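# Pour each arm's gutter ball into its roofed box

## Task

Bring the ball from the gutter where it starts into the box beside that same arm, which has a roof and one open side. Tipping or pouring the ball from the gutter is allowed. The task fails if the box is slid, raised, rotated or tilted beyond a small amount, if the ball drops noticeably below the table-top level while no robot holds it, or if anything is knocked or placed outside the work area. The gutter holds the ball only while its open end is raised; if its handle is held vertical, the ball rolls out. Arm bases (metres, heading in degrees counter-clockwise from +x): arm1 x=-1.71 y=+0.22 z=+0.94 facing -15; arm2 x=+0.00 y=+0.13 z=+0.85 facing -89; arm3 x=+1.71 y=+0.39 z=+0.86 facing -166. At the end, open the gripper and pull the arm away. The ball must sit in the box on its own, not kept there by a robot.

## Robot and tools

ROBOTS. Three identical i2rt Big YAM arms, arm1, arm2 and arm3, each with six revolute joints, a two-finger gripper and a wrist camera. The hand can reach roughly 1.0 m out from the joint1 axis. Joints move at different speeds, so the hand may sweep a wide curve between postures. Arms act independently; one being blocked does not pause the others. A loose object may occasionally get a brief nudge from outside.

FRAMES. One shared scene frame, origin on the floor, +z up. Base positions and headings are listed in the task. The hand point lies midway between the fingertips; its z axis runs along the fingers and the fingers close along its y axis. Room cameras: cam_end_1, cam_end_2, cam_gap_1, cam_gap_2, cam_side, cam_top. Wrist cameras: arm1_cam_wrist, arm2_cam_wrist, arm3_cam_wrist; at joint1 and joint6 zero with a level forward hand, the wrist camera rides on top of the hand looking at the fingertips. Calibration (K, distortion D, T_world_to_cam, pos_world) is given per camera; real cameras may differ by a couple of degrees and millimetres, and wrist camera poses are computed from reported joints, so their error grows with joint error.

TOOLS.
execute_actions: argument "actions" is a list holding either one action or nothing (empty list = just report state and images). An action is an object keyed by robot name ("arm1", "arm2", "arm3"); each name maps to {"joints": {...}}, one separate object per arm, with any subset of named keys. All values are absolute targets, not offsets: joint1_rad -2.879 to 2.879 (base yaw, positive counter-clockwise seen from above, 0 points along the base heading); joint2_rad 0 to 3.141 (shoulder, 0 has the upper arm level pointing back, increasing lifts it up then forward); joint3_rad 0 to 3.019 (elbow, 0 folded, increasing opens); joint4_rad -1.692 to 1.57 (hand pitch, positive tips fingers up); joint5_rad -1.57 to 1.57 (hand sideways swing, positive toward the arm's right); joint6_rad -2.094 to 2.094 (hand roll, positive clockwise viewed from behind); gripper_m 0 to 0.093 metres of fingertip separation (grip force tops out near 50 to 62 N per pad). Arrival tolerances are ±0.045, ±0.14, ±0.09, ±0.055, ±0.03, ±0.035 rad and ±0.003 m. Motions in one action start together and may finish at different times; no action runs more than 15 s. Optional "cameras": list of camera names, or ["all"]/null/omitted for all, [] for none. An unknown key or camera name, or an out-of-range value, rejects the whole call with no motion. Omitted joints or arms may keep driving toward an earlier target.
wait: "seconds" 0 to 10; commands nothing, returns state and images.
zoom_image: "camera" plus "region" [x0, y0, x1, y1] in pixels of that camera's latest full image (images are 672x504, origin top-left), at most 504 by 504.
read_manual: optional "section", only "licences"; returns licence text, moves nothing.
finished_scene: "scene", the integer number of the current scene; irreversible, reports whether the task succeeded. The goal must already hold and stay held.

RESULTS. joint_positions reports each joint and gripper_m. joint_status tells how each commanded motion ended: reached; "off_target" (stopped short, may still push); "contact_stop" or "time_out" (target dropped, holds where it stopped, though a timed-out joint may keep a target no farther than 0.375, 0.375, 0.113, 0.225, 0.075, 0.3 rad for joints 1 to 6 and keep pushing); "not_followed" with a "joint command not followed" line and a "cause:" when the self/inter-arm collision check refused the arm's targets (the gripper part still runs, and the refused targets may be retried later); "limit_stop_at_motor_heat" after a heat stop, meaning resend the target. on_its_own lists uncommanded joints, "held at" giving the held target rather than position. Joint torques list each arm joint's total drive output, noisy and offset, so not a clean contact sign. The "pictures" line names the cameras in image order. MOTOR HOT appears from 85 °C; OVER-TEMPERATURE FAULT at 100 °C means that arm and its gripper go limp and fall until cool.

CAUTIONS. The arms do not stop on touch and can push hard; a sustained push heats motors, even while you are thinking, since the robot holds its last command during your reply. To relieve a stalled joint, send it its reported position. Tiny target changes may not move a joint. Two robots squeezing each other ends the run; a hard collision may too, and the collision check ignores fingers, gripper housings and wrist cameras and can react late. No state line reports robot-to-robot contact. Avoid dropping, slamming or shoving objects, moving the box, and letting the ball fall off the tables. Fast, short motion sequences are preferred.

Each tool is called after "Call:" as name(argument=value, ...), one argument or row to a line, values as JSON.

## Session

I'll start by looking at the current state of the scene.

Call:
execute_actions(
  actions=[],
)

Scene clock: 0.00 s.
Joint torques (N m, as the arm reports them, + toward a larger angle): no reading
arm1.joint_positions: joint1_rad=+0.815 joint2_rad=+0.564 joint3_rad=+1.367 joint4_rad=-1.600 joint5_rad=-0.020 joint6_rad=+0.277 gripper_m=+0.094
arm1.joint_status: not commanded
arm1.hand: x=-1.5688 y=+0.3163 z=+1.4338 quat_wxyz=(-0.343, +0.131, -0.916, -0.161) (m; scene frame)
arm2.joint_positions: joint1_rad=+0.115 joint2_rad=+0.326 joint3_rad=+1.581 joint4_rad=-1.629 joint5_rad=+0.033 joint6_rad=-0.012 gripper_m=+0.095
arm2.joint_status: not commanded
arm2.hand: x=-0.0034 y=+0.1011 z=+1.4422 quat_wxyz=(-0.414, -0.548, -0.618, +0.383) (m; scene frame)
arm3.joint_positions: joint1_rad=+0.284 joint2_rad=+0.615 joint3_rad=+1.367 joint4_rad=-1.465 joint5_rad=-0.033 joint6_rad=-0.523 gripper_m=+0.095
arm3.joint_status: not commanded
arm3.hand: x=+1.5293 y=+0.2759 z=+1.3633 quat_wxyz=(-0.017, -0.784, -0.461, +0.415) (m; scene frame)
pictures: arm1_cam_wrist, arm2_cam_wrist, arm3_cam_wrist, cam_end_1, cam_end_2, cam_gap_1, cam_gap_2, cam_side, cam_top
Images, in order (width x height): arm1_cam_wrist 672x504, arm2_cam_wrist 672x504, arm3_cam_wrist 672x504, cam_end_1 672x504, cam_end_2 672x504, cam_gap_1 672x504, cam_gap_2 672x504, cam_side 672x504, cam_top 672x504.

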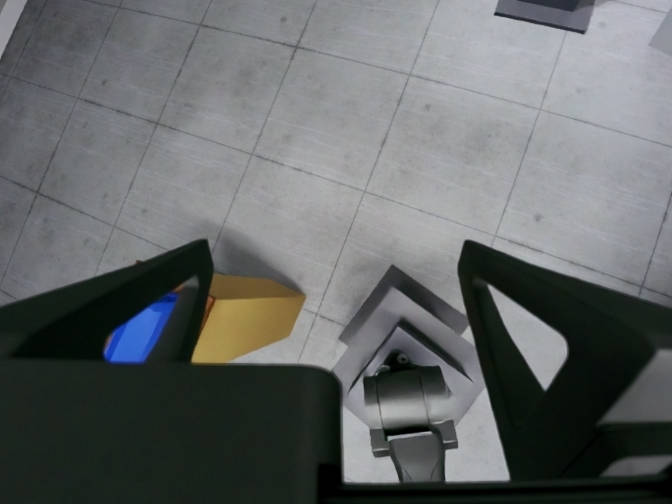

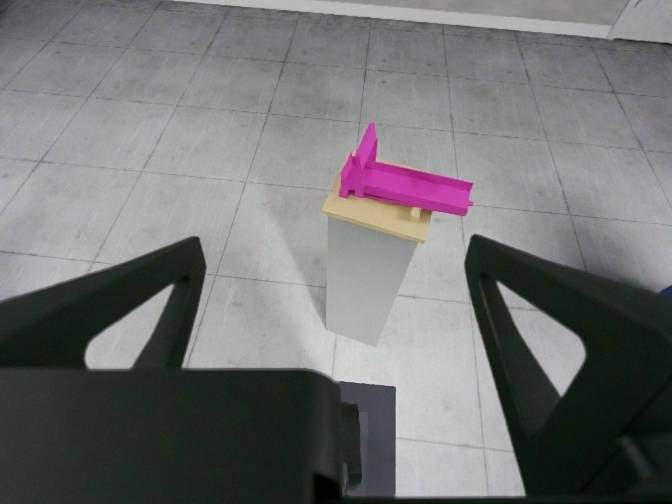

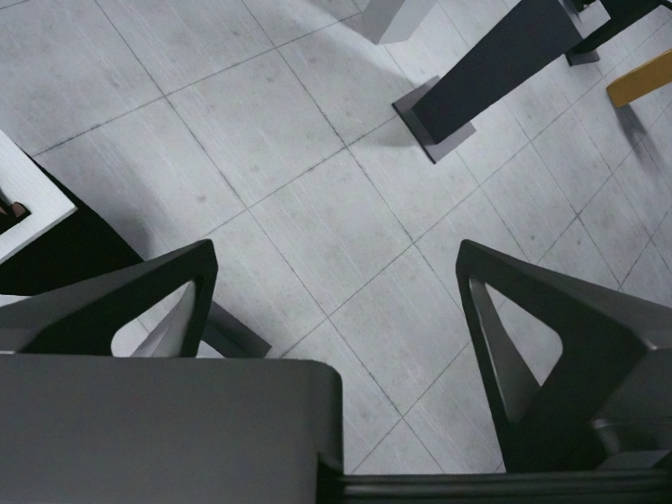

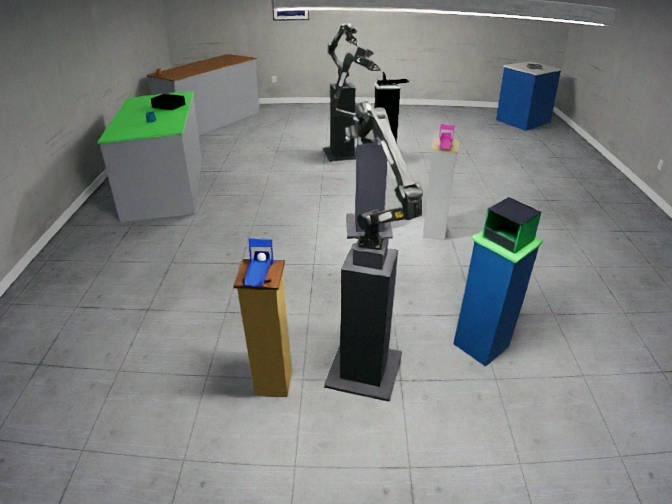

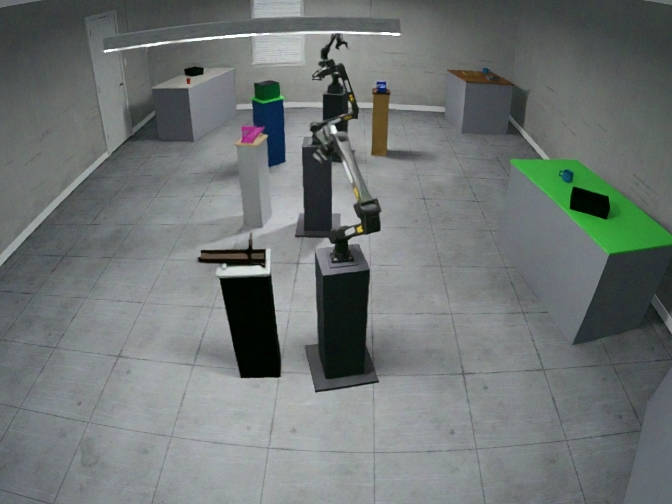

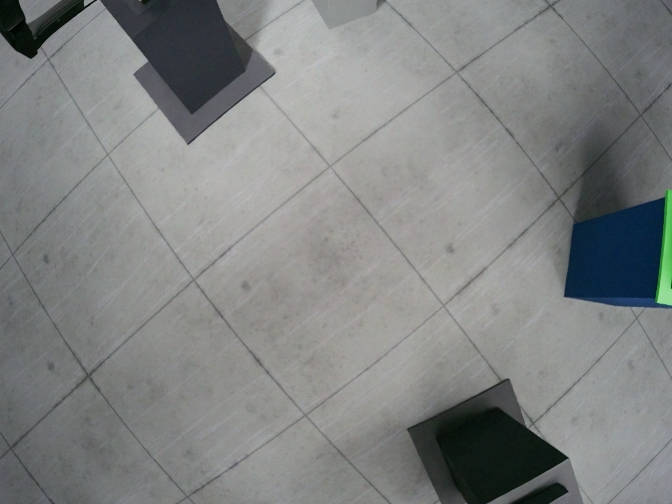

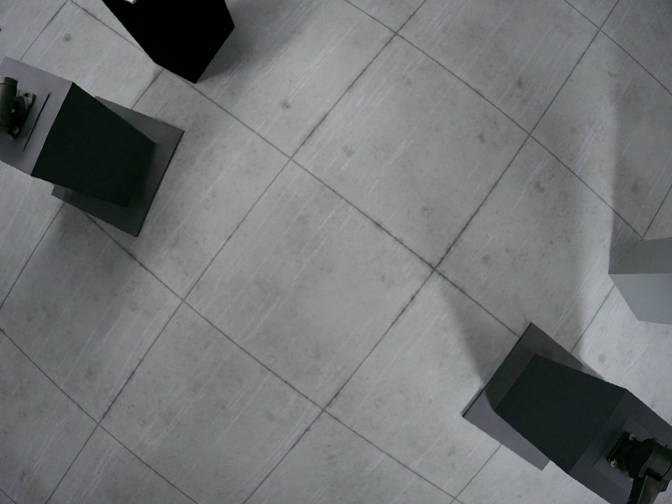

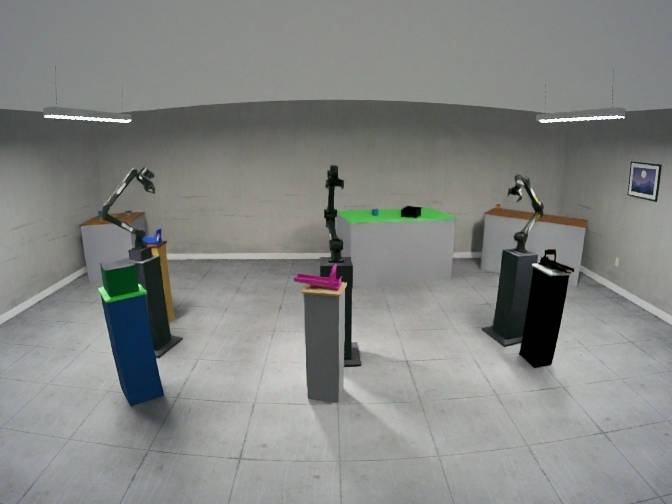

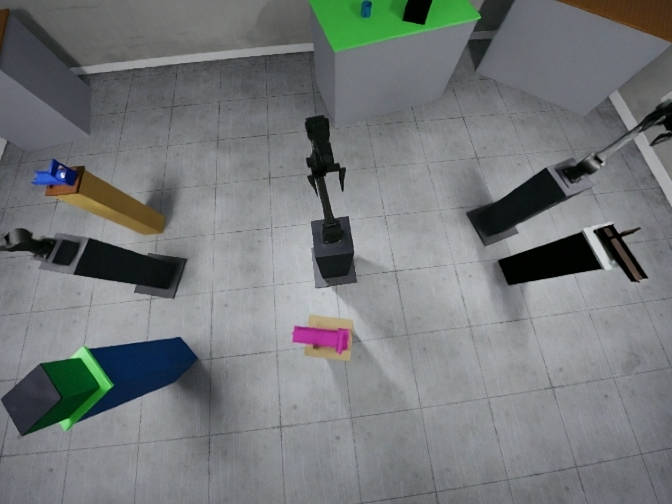

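Call:
zoom_image(
  camera="cam_end_1",
  region=[200, 180, 580, 400],
)

Call:
zoom_image(
  camera="cam_top",
  region=[0, 140, 220, 440],
)

Call:
zoom_image(
  camera="arm2_cam_wrist",
  region=[300, 110, 500, 260],
)

Region (200, 180, 580, 400) of cam_end_1's 672x504 image, scaled by 1.326, with more detail than that image has; it fills the top 292 rows of this view, and the rest is white.

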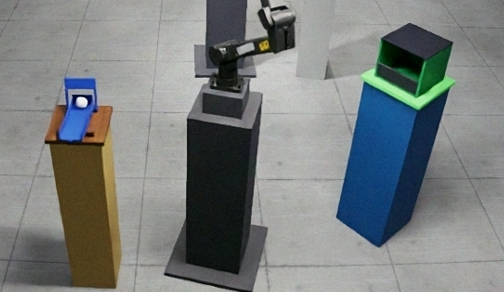

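Region (0, 140, 220, 440) of cam_top's 672x504 image, scaled by 1.680, with more detail than that image has; it fills the left 370 columns of this view, and the rest is white.

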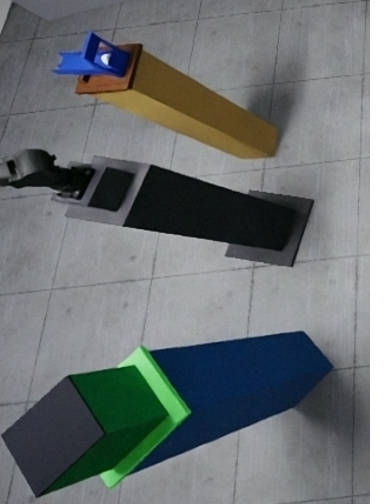

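Region (300, 110, 500, 260) of arm2_cam_wrist's 672x504 image, scaled by 2.520, with more detail than that image has; it fills the top 378 rows of this view, and the rest is white.

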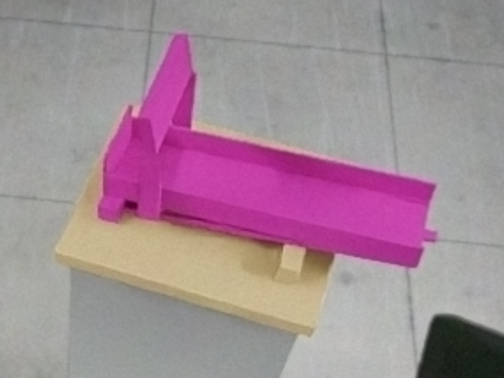

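Call:
zoom_image(
  camera="cam_end_1",
  region=[220, 225, 300, 300],
)

Call:
zoom_image(
  camera="cam_end_1",
  region=[455, 185, 555, 275],
)

Region (220, 225, 300, 300) of cam_end_1's 672x504 image, scaled by 6.300, with more detail than that image has; it fills the top 472 rows of this view, and the rest is white.

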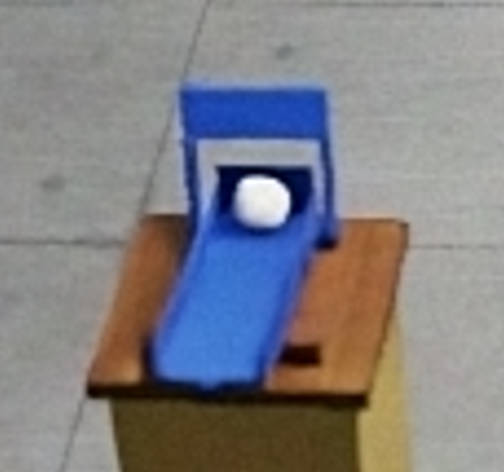

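Region (455, 185, 555, 275) of cam_end_1's 672x504 image, scaled by 5.040, with more detail than that image has; it fills the top 454 rows of this view, and the rest is white.

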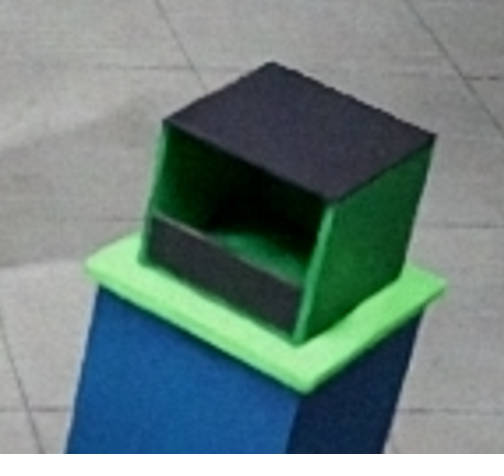

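Call:
execute_actions(
  actions=[
    {"arm1": {"joints": {"joint1_rad": 1.92, "joint2_rad": 1.2, "joint3_rad": 1.5, "joint4_rad": -1.5, "joint5_rad": 0.0, "joint6_rad": 0.0}}},
  ],
  cameras=["arm1_cam_wrist", "cam_end_1"],
)

Scene clock: 87.23 s.
Joint torques (N m, as the arm reports them, + toward a larger angle): arm1=[ 0.74 -8.28 10.56  1.27  0.05 -0.03] | arm2=[ 0.58 10.68  4.45  2.5   0.05 -0.03] | arm3=[-0.64  2.08  9.79  1.96  0.06  0.12]
arm1.joint_positions: joint1_rad=+1.918 joint2_rad=+1.199 joint3_rad=+1.488 joint4_rad=-1.510 joint5_rad=+0.001 joint6_rad=+0.008 gripper_m=+0.094
arm1.joint_status: all done
arm1.hand: x=-1.7496 y=+0.6181 z=+1.3299 quat_wxyz=(-0.119, +0.723, -0.669, -0.128) (m; scene frame)
arm2.joint_positions: joint1_rad=+0.115 joint2_rad=+0.326 joint3_rad=+1.581 joint4_rad=-1.629 joint5_rad=+0.033 joint6_rad=-0.012 gripper_m=+0.095
arm2.joint_status: not commanded
arm2.hand: x=-0.0034 y=+0.1011 z=+1.4422 quat_wxyz=(-0.414, -0.548, -0.618, +0.383) (m; scene frame)
arm3.joint_positions: joint1_rad=+0.284 joint2_rad=+0.615 joint3_rad=+1.367 joint4_rad=-1.465 joint5_rad=-0.033 joint6_rad=-0.523 gripper_m=+0.095
arm3.joint_status: not commanded
arm3.hand: x=+1.5293 y=+0.2759 z=+1.3633 quat_wxyz=(-0.017, -0.784, -0.461, +0.415) (m; scene frame)
pictures: arm1_cam_wrist, cam_end_1
camera_calibration (this result's frames):
arm1_cam_wrist: T_world_to_cam=[[0.996414, 0.0846076, 0.000794473, 1.69022], [0.0810589, -0.957229, 0.277744, 0.36716], [0.0242597, -0.276683, -0.960655, 1.61391], [0, 0, 0, 1]] pos_world=[-1.75307, 0.654993, 1.44709]
Images, in order (width x height): arm1_cam_wrist 672x504, cam_end_1 672x504.

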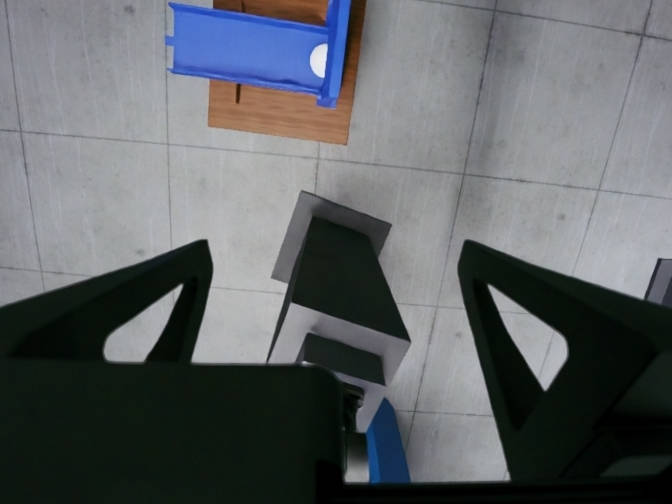

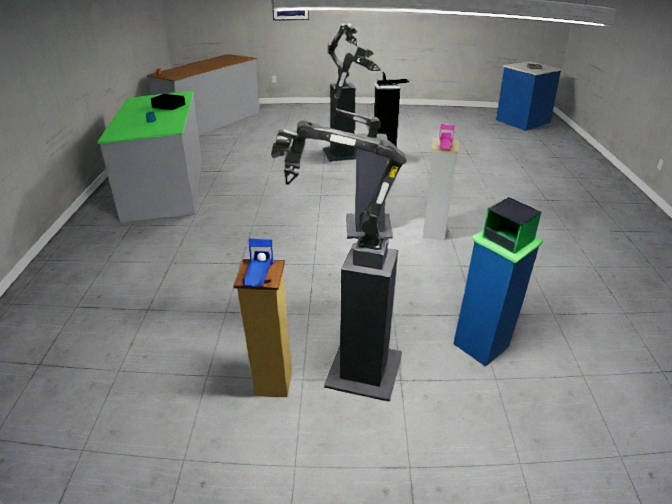

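Call:
zoom_image(
  camera="arm1_cam_wrist",
  region=[150, 0, 390, 160],
)

Region (150, 0, 390, 160) of arm1_cam_wrist's 672x504 image, scaled by 2.100, with more detail than that image has.

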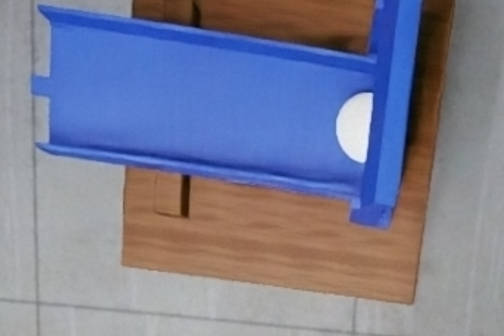

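Call:
execute_actions(
  actions=[],
  cameras=["cam_side", "cam_end_2", "cam_top"],
)

Call:
zoom_image(
  camera="cam_side",
  region=[280, 250, 360, 310],
)

Call:
zoom_image(
  camera="cam_end_2",
  region=[185, 220, 285, 285],
)

Scene clock: 119.57 s.
Joint torques (N m, as the arm reports them, + toward a larger angle): arm1=[ 0.74 -8.29 10.58  1.27  0.05 -0.02] | arm2=[ 0.93 10.68  4.53  2.51  0.08 -0.04] | arm3=[-0.34  2.13  9.88  1.98  0.06  0.11]
arm1.joint_positions: joint1_rad=+1.918 joint2_rad=+1.199 joint3_rad=+1.488 joint4_rad=-1.510 joint5_rad=+0.001 joint6_rad=+0.008 gripper_m=+0.094
arm1.joint_status: all done
arm1.hand: x=-1.7496 y=+0.6181 z=+1.3299 quat_wxyz=(-0.119, +0.723, -0.669, -0.128) (m; scene frame)
arm2.joint_positions: joint1_rad=+0.115 joint2_rad=+0.326 joint3_rad=+1.581 joint4_rad=-1.629 joint5_rad=+0.033 joint6_rad=-0.012 gripper_m=+0.095
arm2.joint_status: not commanded
arm2.hand: x=-0.0034 y=+0.1011 z=+1.4422 quat_wxyz=(-0.414, -0.548, -0.618, +0.383) (m; scene frame)
arm3.joint_positions: joint1_rad=+0.284 joint2_rad=+0.615 joint3_rad=+1.367 joint4_rad=-1.465 joint5_rad=-0.033 joint6_rad=-0.523 gripper_m=+0.095
arm3.joint_status: not commanded
arm3.hand: x=+1.5293 y=+0.2759 z=+1.3633 quat_wxyz=(-0.017, -0.784, -0.461, +0.415) (m; scene frame)
pictures: cam_end_2, cam_side, cam_top
Images, in order (width x height): cam_end_2 672x504, cam_side 672x504, cam_top 672x504.

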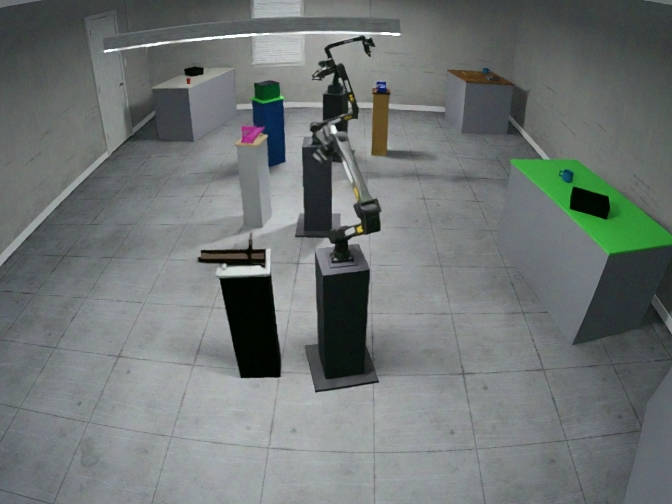

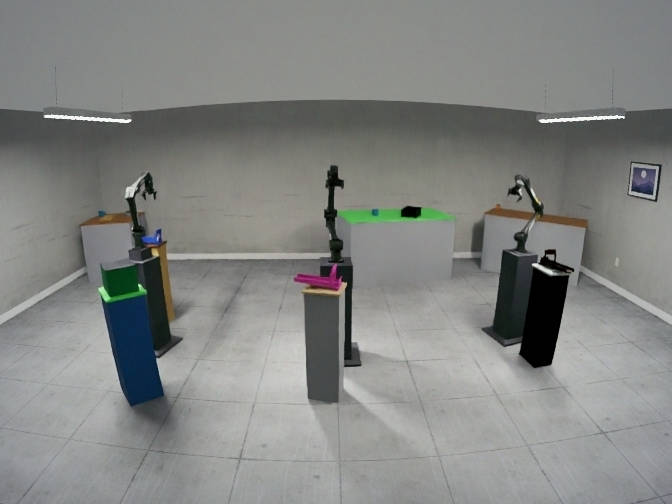

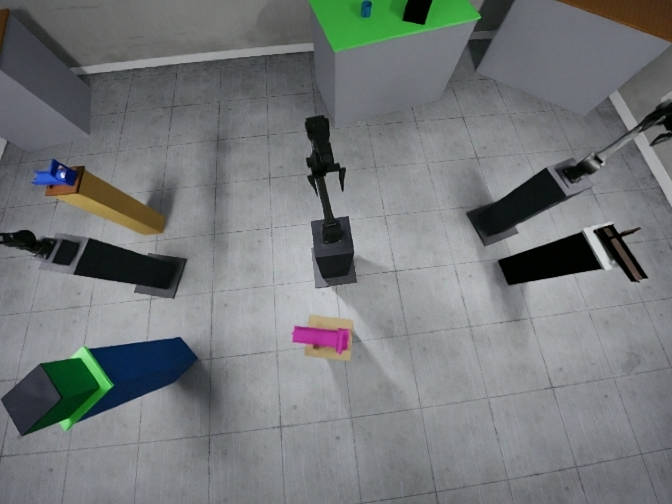

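Region (280, 250, 360, 310) of cam_side's 672x504 image, scaled by 6.300, with more detail than that image has; it fills the top 378 rows of this view, and the rest is white.

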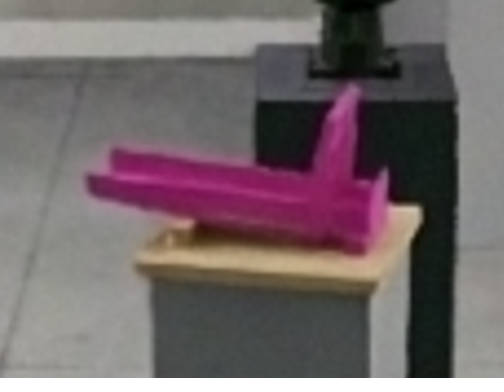

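Region (185, 220, 285, 285) of cam_end_2's 672x504 image, scaled by 5.040, with more detail than that image has; it fills the top 328 rows of this view, and the rest is white.

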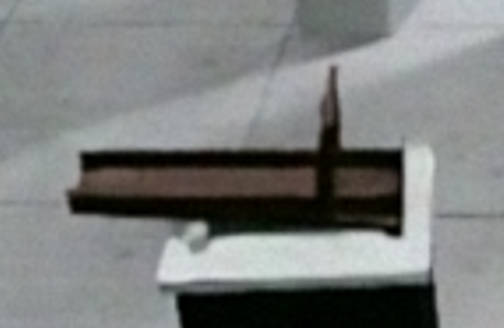

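Call:
zoom_image(
  camera="cam_side",
  region=[90, 215, 190, 310],
)

Region (90, 215, 190, 310) of cam_side's 672x504 image, scaled by 5.040, with more detail than that image has; it fills the top 479 rows of this view, and the rest is white.

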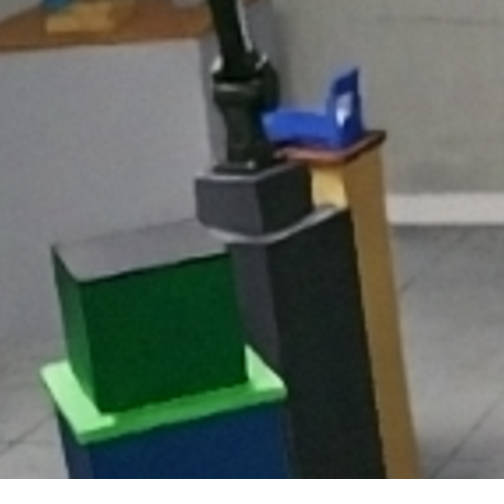

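Call:
execute_actions(
  actions=[
    {"arm1": {"joints": {"joint1_rad": 1.815, "joint2_rad": 1.862, "joint3_rad": 1.5475, "joint4_rad": -1.256, "joint5_rad": -0.35, "joint6_rad": 0.0, "gripper_m": 0.093}}},
  ],
  cameras=["arm1_cam_wrist", "cam_end_1", "cam_side"],
)

Scene clock: 163.80 s.
Joint torques (N m, as the arm reports them, + toward a larger angle): arm1=[  0.7  -17.58  10.57   0.61  -0.26  -0.06] | arm2=[ 0.56 10.13  4.45  2.43  0.1  -0.03] | arm3=[-0.98  1.92  9.83  2.15  0.04  0.11]
arm1.joint_positions: joint1_rad=+1.813 joint2_rad=+1.868 joint3_rad=+1.524 joint4_rad=-1.269 joint5_rad=-0.347 joint6_rad=+0.008 gripper_m=+0.093
arm1.joint_status: all done
arm1.hand: x=-1.7624 y=+0.7704 z=+1.0530 quat_wxyz=(+0.134, +0.684, -0.708, -0.108) (m; scene frame)
arm2.joint_positions: joint1_rad=+0.115 joint2_rad=+0.326 joint3_rad=+1.581 joint4_rad=-1.629 joint5_rad=+0.033 joint6_rad=-0.012 gripper_m=+0.095
arm2.joint_status: not commanded
arm2.hand: x=-0.0034 y=+0.1011 z=+1.4422 quat_wxyz=(-0.414, -0.548, -0.618, +0.383) (m; scene frame)
arm3.joint_positions: joint1_rad=+0.284 joint2_rad=+0.615 joint3_rad=+1.367 joint4_rad=-1.465 joint5_rad=-0.033 joint6_rad=-0.523 gripper_m=+0.095
arm3.joint_status: not commanded
arm3.hand: x=+1.5293 y=+0.2759 z=+1.3633 quat_wxyz=(-0.017, -0.784, -0.461, +0.415) (m; scene frame)
pictures: arm1_cam_wrist, cam_end_1, cam_side
camera_calibration (this result's frames):
arm1_cam_wrist: T_world_to_cam=[[0.940144, -0.0336045, -0.339117, 2.04006], [0.184024, -0.787492, 0.588211, 0.314634], [-0.286818, -0.615408, -0.734172, 0.864545], [0, 0, 0, 1]] pos_world=[-1.72788, 0.848375, 1.14147]
Images, in order (width x height): arm1_cam_wrist 672x504, cam_end_1 672x504, cam_side 672x504.

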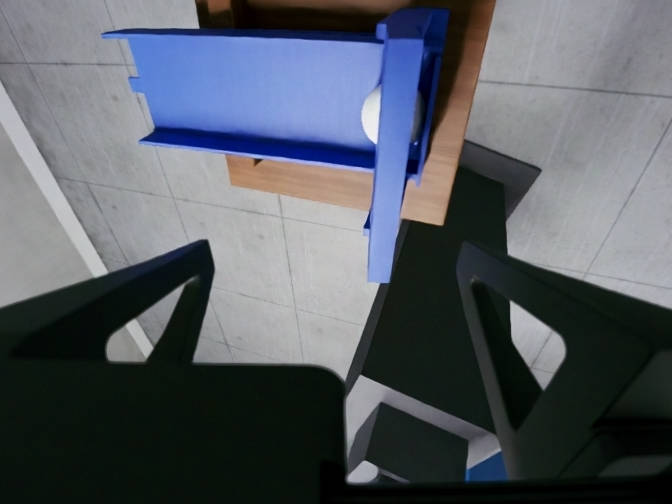

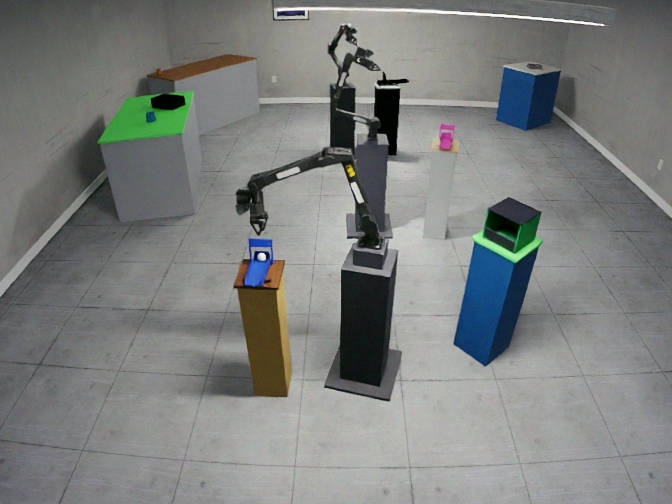

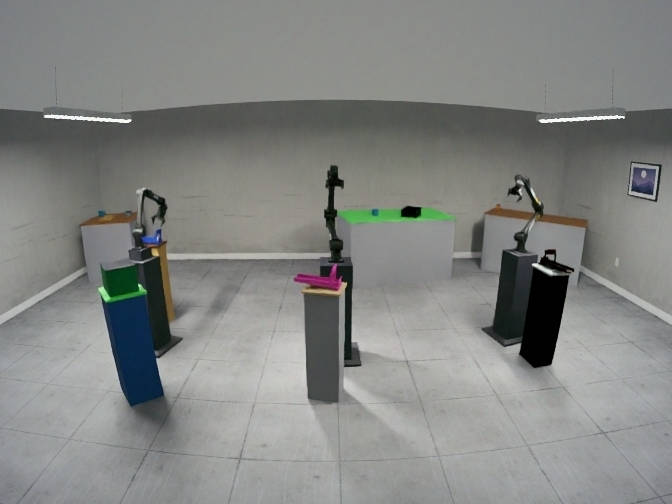

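Call:
zoom_image(
  camera="arm1_cam_wrist",
  region=[230, 0, 530, 300],
)

Call:
zoom_image(
  camera="cam_end_1",
  region=[210, 170, 310, 300],
)

Region (230, 0, 530, 300) of arm1_cam_wrist's 672x504 image, scaled by 1.680, with more detail than that image has.

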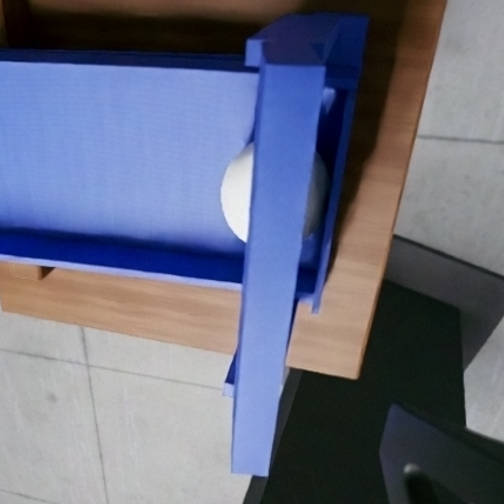

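Region (210, 170, 310, 300) of cam_end_1's 672x504 image, scaled by 3.877, with more detail than that image has; it fills the left 388 columns of this view, and the rest is white.

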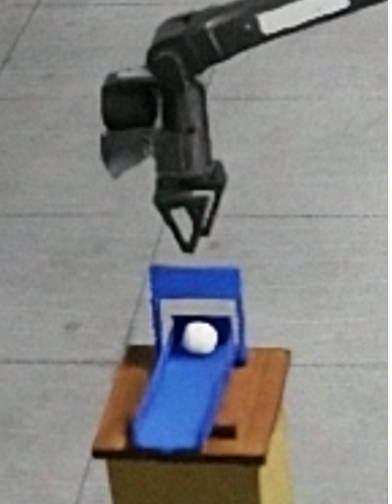

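Call:
execute_actions(
  actions=[
    {"arm1": {"joints": {"joint1_rad": 1.815, "joint2_rad": 1.93, "joint3_rad": 1.443, "joint4_rad": -1.042, "joint5_rad": -0.35, "joint6_rad": 0.0, "gripper_m": 0.093}}},
  ],
  cameras=["arm1_cam_wrist", "cam_end_1"],
)

Scene clock: 198.53 s.
Joint torques (N m, as the arm reports them, + toward a larger angle): arm1=[  0.74 -16.62   7.49   0.99  -0.24  -0.05] | arm2=[ 0.85 10.3   4.49  2.45  0.09 -0.03] | arm3=[-0.33  1.8   9.77  1.97  0.06  0.1 ]
arm1.joint_positions: joint1_rad=+1.813 joint2_rad=+1.919 joint3_rad=+1.454 joint4_rad=-1.059 joint5_rad=-0.348 joint6_rad=+0.008 gripper_m=+0.093
arm1.joint_status: all done
arm1.hand: x=-1.7619 y=+0.7905 z=+1.0012 quat_wxyz=(+0.103, +0.690, -0.703, -0.139) (m; scene frame)
arm2.joint_positions: joint1_rad=+0.115 joint2_rad=+0.326 joint3_rad=+1.581 joint4_rad=-1.629 joint5_rad=+0.033 joint6_rad=-0.012 gripper_m=+0.095
arm2.joint_status: not commanded
arm2.hand: x=-0.0034 y=+0.1011 z=+1.4422 quat_wxyz=(-0.414, -0.548, -0.618, +0.383) (m; scene frame)
arm3.joint_positions: joint1_rad=+0.284 joint2_rad=+0.615 joint3_rad=+1.367 joint4_rad=-1.465 joint5_rad=-0.033 joint6_rad=-0.523 gripper_m=+0.095
arm3.joint_status: not commanded
arm3.hand: x=+1.5293 y=+0.2759 z=+1.3633 quat_wxyz=(-0.017, -0.784, -0.461, +0.415) (m; scene frame)
pictures: arm1_cam_wrist, cam_end_1
camera_calibration (this result's frames):
arm1_cam_wrist: T_world_to_cam=[[0.940488, -0.00315139, -0.339812, 2], [0.183698, -0.836553, 0.516173, 0.471168], [-0.285897, -0.547878, -0.786189, 0.839363], [0, 0, 0, 1]] pos_world=[-1.72756, 0.860328, 1.09632]
Images, in order (width x height): arm1_cam_wrist 672x504, cam_end_1 672x504.

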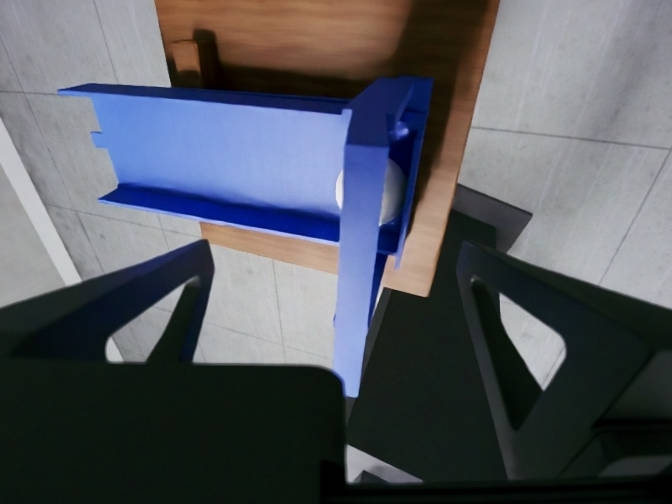

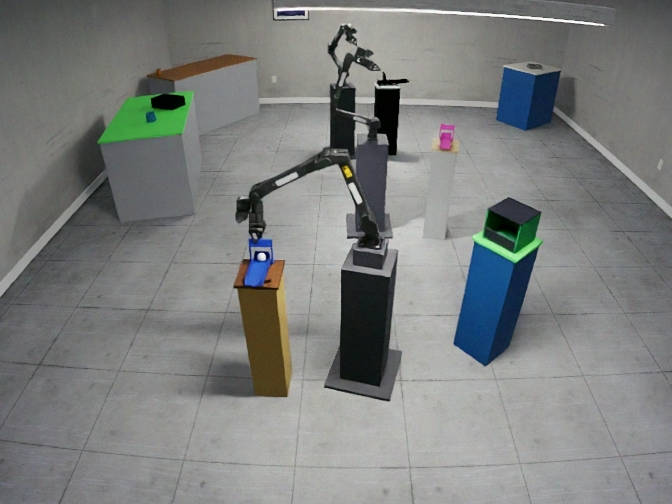

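Call:
execute_actions(
  actions=[
    {"arm1": {"joints": {"joint1_rad": 1.815, "joint2_rad": 1.95, "joint3_rad": 1.405, "joint4_rad": -1.05, "joint5_rad": -0.35, "joint6_rad": 0.0, "gripper_m": 0.093}}},
  ],
  cameras=["arm1_cam_wrist", "cam_end_1"],
)

Call:
zoom_image(
  camera="cam_end_1",
  region=[210, 170, 310, 300],
)

Scene clock: 204.73 s.
Joint torques (N m, as the arm reports them, + toward a larger angle): arm1=[  0.73 -15.6    7.01   0.57  -0.24  -0.05] | arm2=[ 0.63 10.18  4.43  2.48  0.06 -0.05] | arm3=[-0.69  2.14  9.84  2.12  0.03  0.1 ]
arm1.joint_positions: joint1_rad=+1.813 joint2_rad=+1.926 joint3_rad=+1.418 joint4_rad=-1.059 joint5_rad=-0.348 joint6_rad=+0.008 gripper_m=+0.093
arm1.joint_status: all done
arm1.hand: x=-1.7622 y=+0.7753 z=+0.9853 quat_wxyz=(+0.118, +0.687, -0.706, -0.124) (m; scene frame)
arm2.joint_positions: joint1_rad=+0.115 joint2_rad=+0.326 joint3_rad=+1.581 joint4_rad=-1.629 joint5_rad=+0.033 joint6_rad=-0.012 gripper_m=+0.095
arm2.joint_status: not commanded
arm2.hand: x=-0.0034 y=+0.1011 z=+1.4422 quat_wxyz=(-0.414, -0.548, -0.618, +0.383) (m; scene frame)
arm3.joint_positions: joint1_rad=+0.284 joint2_rad=+0.615 joint3_rad=+1.367 joint4_rad=-1.465 joint5_rad=-0.033 joint6_rad=-0.523 gripper_m=+0.095
arm3.joint_status: not commanded
arm3.hand: x=+1.5293 y=+0.2759 z=+1.3633 quat_wxyz=(-0.017, -0.784, -0.461, +0.415) (m; scene frame)
pictures: arm1_cam_wrist, cam_end_1
camera_calibration (this result's frames):
arm1_cam_wrist: T_world_to_cam=[[0.940201, -0.01767, -0.34016, 2.00588], [0.184038, -0.813985, 0.550962, 0.415516], [-0.286621, -0.580618, -0.762057, 0.818778], [0, 0, 0, 1]] pos_world=[-1.72772, 0.849064, 1.07734]
Images, in order (width x height): arm1_cam_wrist 672x504, cam_end_1 672x504.

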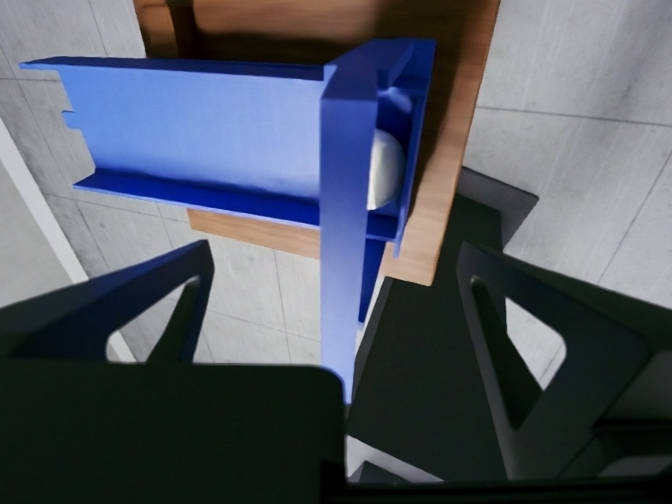

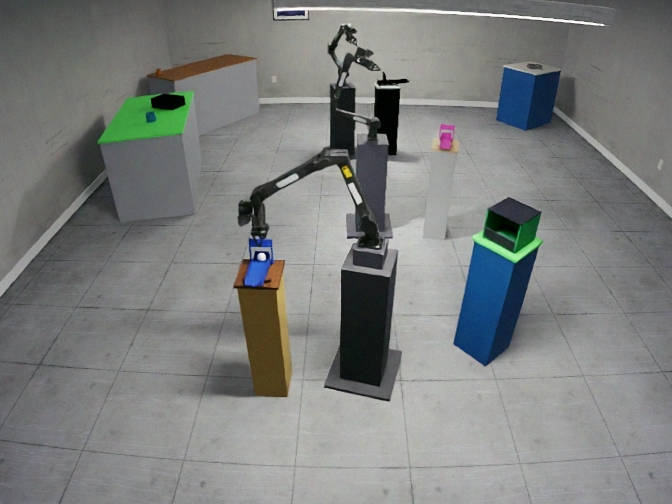

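Region (210, 170, 310, 300) of cam_end_1's 672x504 image, scaled by 3.877, with more detail than that image has; it fills the left 388 columns of this view, and the rest is white.

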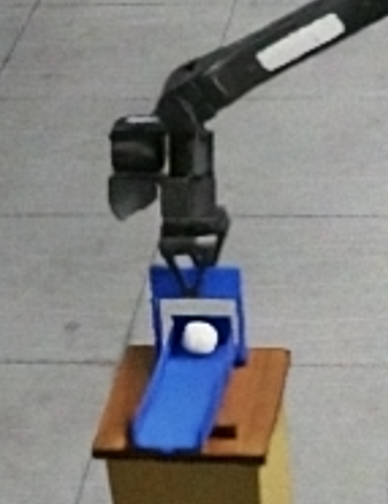

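Call:
execute_actions(
  actions=[
    {"arm1": {"joints": {"gripper_m": 0.0}}},
  ],
  cameras=["arm1_cam_wrist", "cam_end_1"],
)

Call:
zoom_image(
  camera="cam_end_1",
  region=[210, 170, 310, 300],
)

Scene clock: 211.60 s.
Joint torques (N m, as the arm reports them, + toward a larger angle): arm1=[  0.58 -15.27   7.07   0.55  -0.24  -0.05] | arm2=[ 0.63 10.3   4.5   2.42  0.09 -0.05] | arm3=[-0.5   1.92  9.86  1.96  0.05  0.11]
arm1.joint_positions: joint1_rad=+1.813 joint2_rad=+1.927 joint3_rad=+1.418 joint4_rad=-1.058 joint5_rad=-0.348 joint6_rad=+0.006 gripper_m=+0.011
arm1.joint_status: gripper_m off_target (ended at +0.011, target +0.000)
arm1.hand: x=-1.7622 y=+0.7750 z=+0.9845 quat_wxyz=(+0.119, +0.688, -0.705, -0.124) (m; scene frame)
arm2.joint_positions: joint1_rad=+0.115 joint2_rad=+0.326 joint3_rad=+1.581 joint4_rad=-1.629 joint5_rad=+0.033 joint6_rad=-0.012 gripper_m=+0.095
arm2.joint_status: not commanded
arm2.hand: x=-0.0034 y=+0.1011 z=+1.4422 quat_wxyz=(-0.414, -0.548, -0.618, +0.383) (m; scene frame)
arm3.joint_positions: joint1_rad=+0.284 joint2_rad=+0.615 joint3_rad=+1.367 joint4_rad=-1.465 joint5_rad=-0.033 joint6_rad=-0.523 gripper_m=+0.095
arm3.joint_status: not commanded
arm3.hand: x=+1.5293 y=+0.2759 z=+1.3633 quat_wxyz=(-0.017, -0.784, -0.461, +0.415) (m; scene frame)
pictures: arm1_cam_wrist, cam_end_1
camera_calibration (this result's frames):
arm1_cam_wrist: T_world_to_cam=[[0.940095, -0.0165326, -0.340513, 2.00492], [0.185418, -0.813377, 0.551396, 0.417327], [-0.286081, -0.581502, -0.761586, 0.819151], [0, 0, 0, 1]] pos_world=[-1.72786, 0.848928, 1.07644]
Images, in order (width x height): arm1_cam_wrist 672x504, cam_end_1 672x504.

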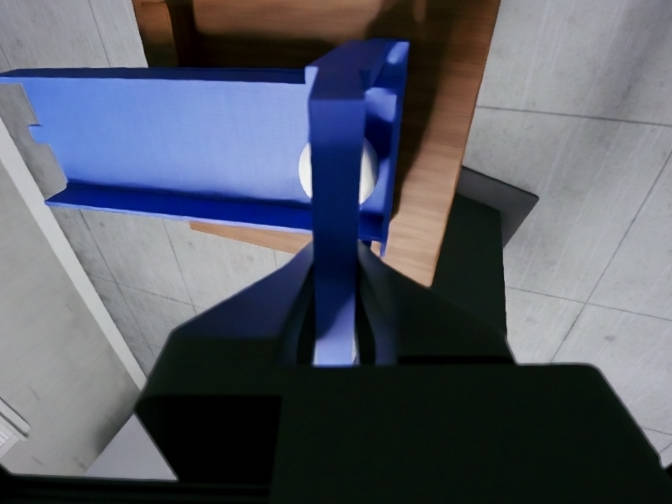

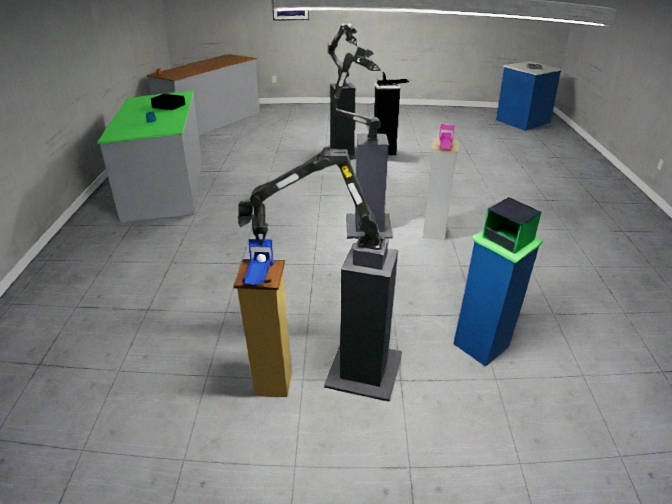

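Region (210, 170, 310, 300) of cam_end_1's 672x504 image, scaled by 3.877, with more detail than that image has; it fills the left 388 columns of this view, and the rest is white.

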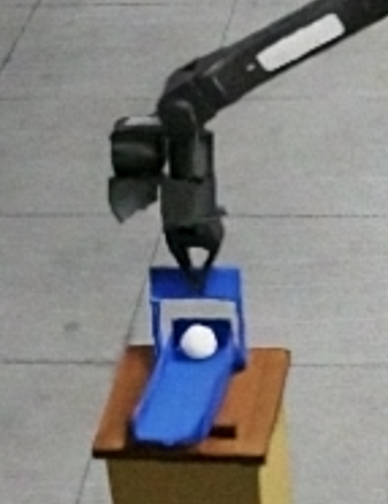

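Call:
execute_actions(
  actions=[
    {"arm1": {"joints": {"joint2_rad": 1.48, "joint3_rad": 1.19, "joint4_rad": -1.26, "joint5_rad": -0.7}}},
  ],
  cameras=["arm1_cam_wrist", "cam_end_1"],
)

Call:
zoom_image(
  camera="cam_end_1",
  region=[190, 140, 330, 300],
)

Scene clock: 259.43 s.
Joint torques (N m, as the arm reports them, + toward a larger angle): arm1=[  0.81 -11.28   9.52  -0.42  -0.63  -0.07] | arm2=[ 0.81 10.14  4.38  2.59  0.04 -0.02] | arm3=[-0.33  1.74  9.72  2.13  0.05  0.11]
arm1.joint_positions: joint1_rad=+1.812 joint2_rad=+1.473 joint3_rad=+1.183 joint4_rad=-1.246 joint5_rad=-0.693 joint6_rad=+0.006 gripper_m=+0.011
arm1.joint_status: all done
arm1.hand: x=-1.8161 y=+0.6500 z=+1.1427 quat_wxyz=(+0.225, +0.661, -0.670, -0.253) (m; scene frame)
arm2.joint_positions: joint1_rad=+0.115 joint2_rad=+0.326 joint3_rad=+1.581 joint4_rad=-1.629 joint5_rad=+0.033 joint6_rad=-0.012 gripper_m=+0.095
arm2.joint_status: not commanded
arm2.hand: x=-0.0034 y=+0.1011 z=+1.4422 quat_wxyz=(-0.414, -0.548, -0.618, +0.383) (m; scene frame)
arm3.joint_positions: joint1_rad=+0.284 joint2_rad=+0.615 joint3_rad=+1.367 joint4_rad=-1.465 joint5_rad=-0.033 joint6_rad=-0.523 gripper_m=+0.095
arm3.joint_status: not commanded
arm3.hand: x=+1.5293 y=+0.2759 z=+1.3633 quat_wxyz=(-0.017, -0.784, -0.461, +0.415) (m; scene frame)
pictures: arm1_cam_wrist, cam_end_1
camera_calibration (this result's frames):
arm1_cam_wrist: T_world_to_cam=[[0.770099, 0.00840477, -0.637869, 2.12221], [0.360713, -0.83045, 0.424547, 0.712771], [-0.52615, -0.55703, -0.64256, 0.263679], [0, 0, 0, 1]] pos_world=[-1.75269, 0.72096, 1.22052]
Images, in order (width x height): arm1_cam_wrist 672x504, cam_end_1 672x504.

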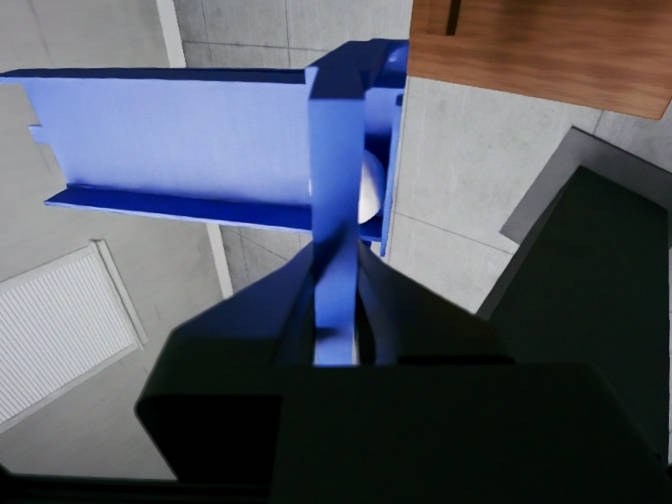

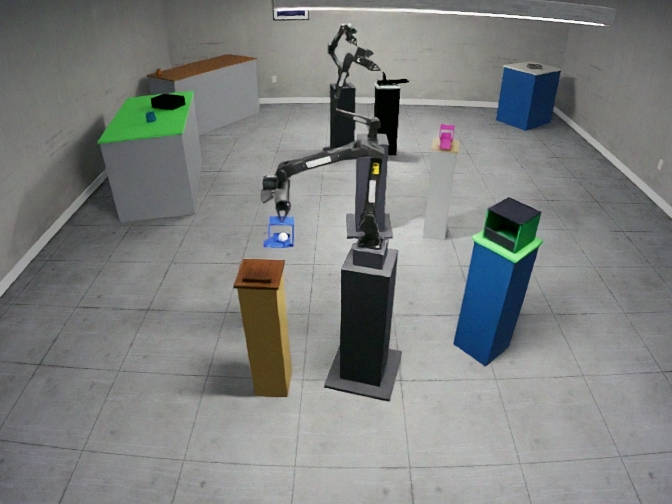

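Region (190, 140, 330, 300) of cam_end_1's 672x504 image, scaled by 3.150, with more detail than that image has; it fills the left 441 columns of this view, and the rest is white.

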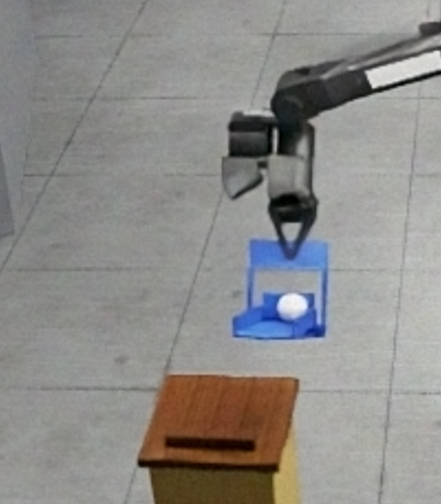

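Call:
execute_actions(
  actions=[
    {"arm1": {"joints": {"joint1_rad": -1.45}}},
  ],
  cameras=["arm1_cam_wrist", "cam_end_1", "cam_top", "cam_gap_1"],
)

Scene clock: 272.87 s.
Joint torques (N m, as the arm reports them, + toward a larger angle): arm1=[  1.23 -11.78   9.43  -0.47  -0.73  -0.06] | arm2=[ 0.66 10.58  4.49  2.45  0.07 -0.05] | arm3=[-0.5   2.04  9.78  2.04  0.04  0.11]
arm1.joint_positions: joint1_rad=-1.455 joint2_rad=+1.478 joint3_rad=+1.183 joint4_rad=-1.246 joint5_rad=-0.690 joint6_rad=+0.005 gripper_m=+0.011
arm1.joint_status: all done
arm1.hand: x=-1.6695 y=-0.2155 z=+1.1397 quat_wxyz=(-0.265, -0.710, -0.617, -0.213) (m; scene frame)
arm2.joint_positions: joint1_rad=+0.115 joint2_rad=+0.326 joint3_rad=+1.581 joint4_rad=-1.629 joint5_rad=+0.033 joint6_rad=-0.012 gripper_m=+0.095
arm2.joint_status: not commanded
arm2.hand: x=-0.0034 y=+0.1011 z=+1.4422 quat_wxyz=(-0.414, -0.548, -0.618, +0.383) (m; scene frame)
arm3.joint_positions: joint1_rad=+0.284 joint2_rad=+0.615 joint3_rad=+1.367 joint4_rad=-1.465 joint5_rad=-0.033 joint6_rad=-0.523 gripper_m=+0.095
arm3.joint_status: not commanded
arm3.hand: x=+1.5293 y=+0.2759 z=+1.3633 quat_wxyz=(-0.017, -0.784, -0.461, +0.415) (m; scene frame)
pictures: arm1_cam_wrist, cam_end_1, cam_gap_1, cam_top
camera_calibration (this result's frames):
arm1_cam_wrist: T_world_to_cam=[[-0.762337, 0.0922424, -0.640573, -0.522557], [-0.256442, 0.865717, 0.429851, -0.728417], [0.594206, 0.491961, -0.636313, 1.9461], [0, 0, 0, 1]] pos_world=[-1.74154, -0.2786, 1.2167]
Images, in order (width x height): arm1_cam_wrist 672x504, cam_end_1 672x504, cam_gap_1 672x504, cam_top 672x504.

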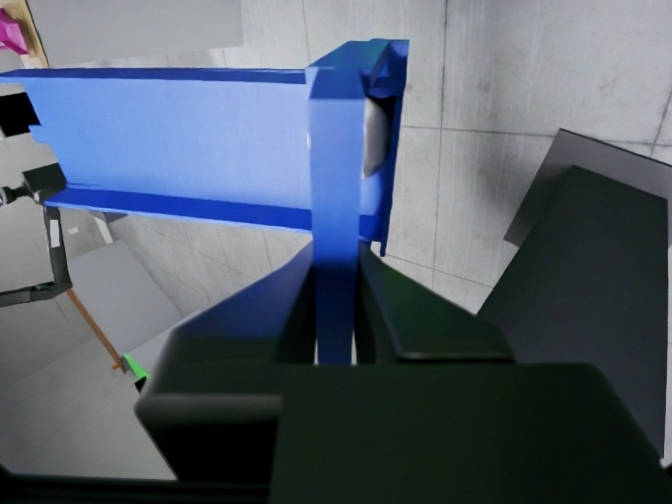

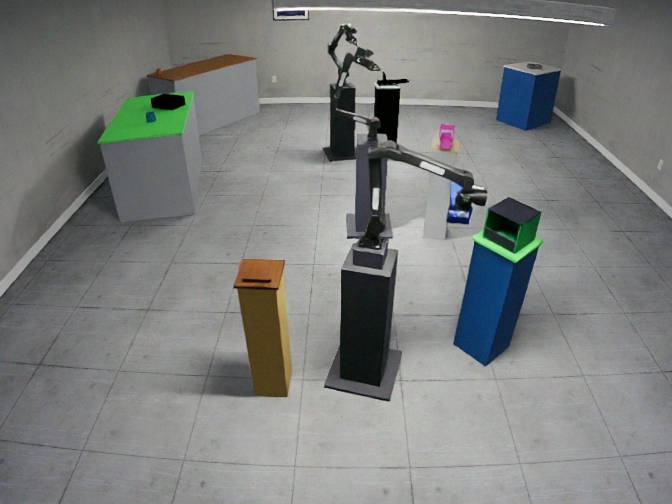

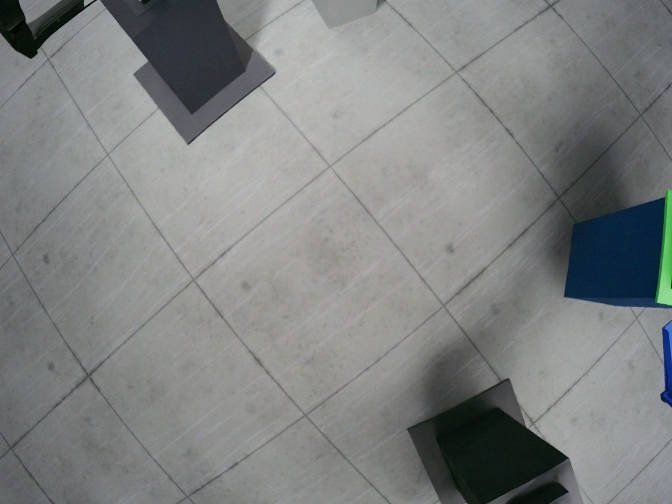

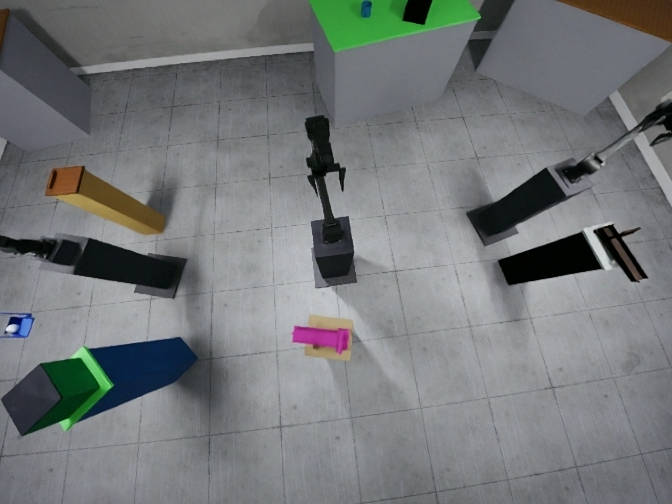

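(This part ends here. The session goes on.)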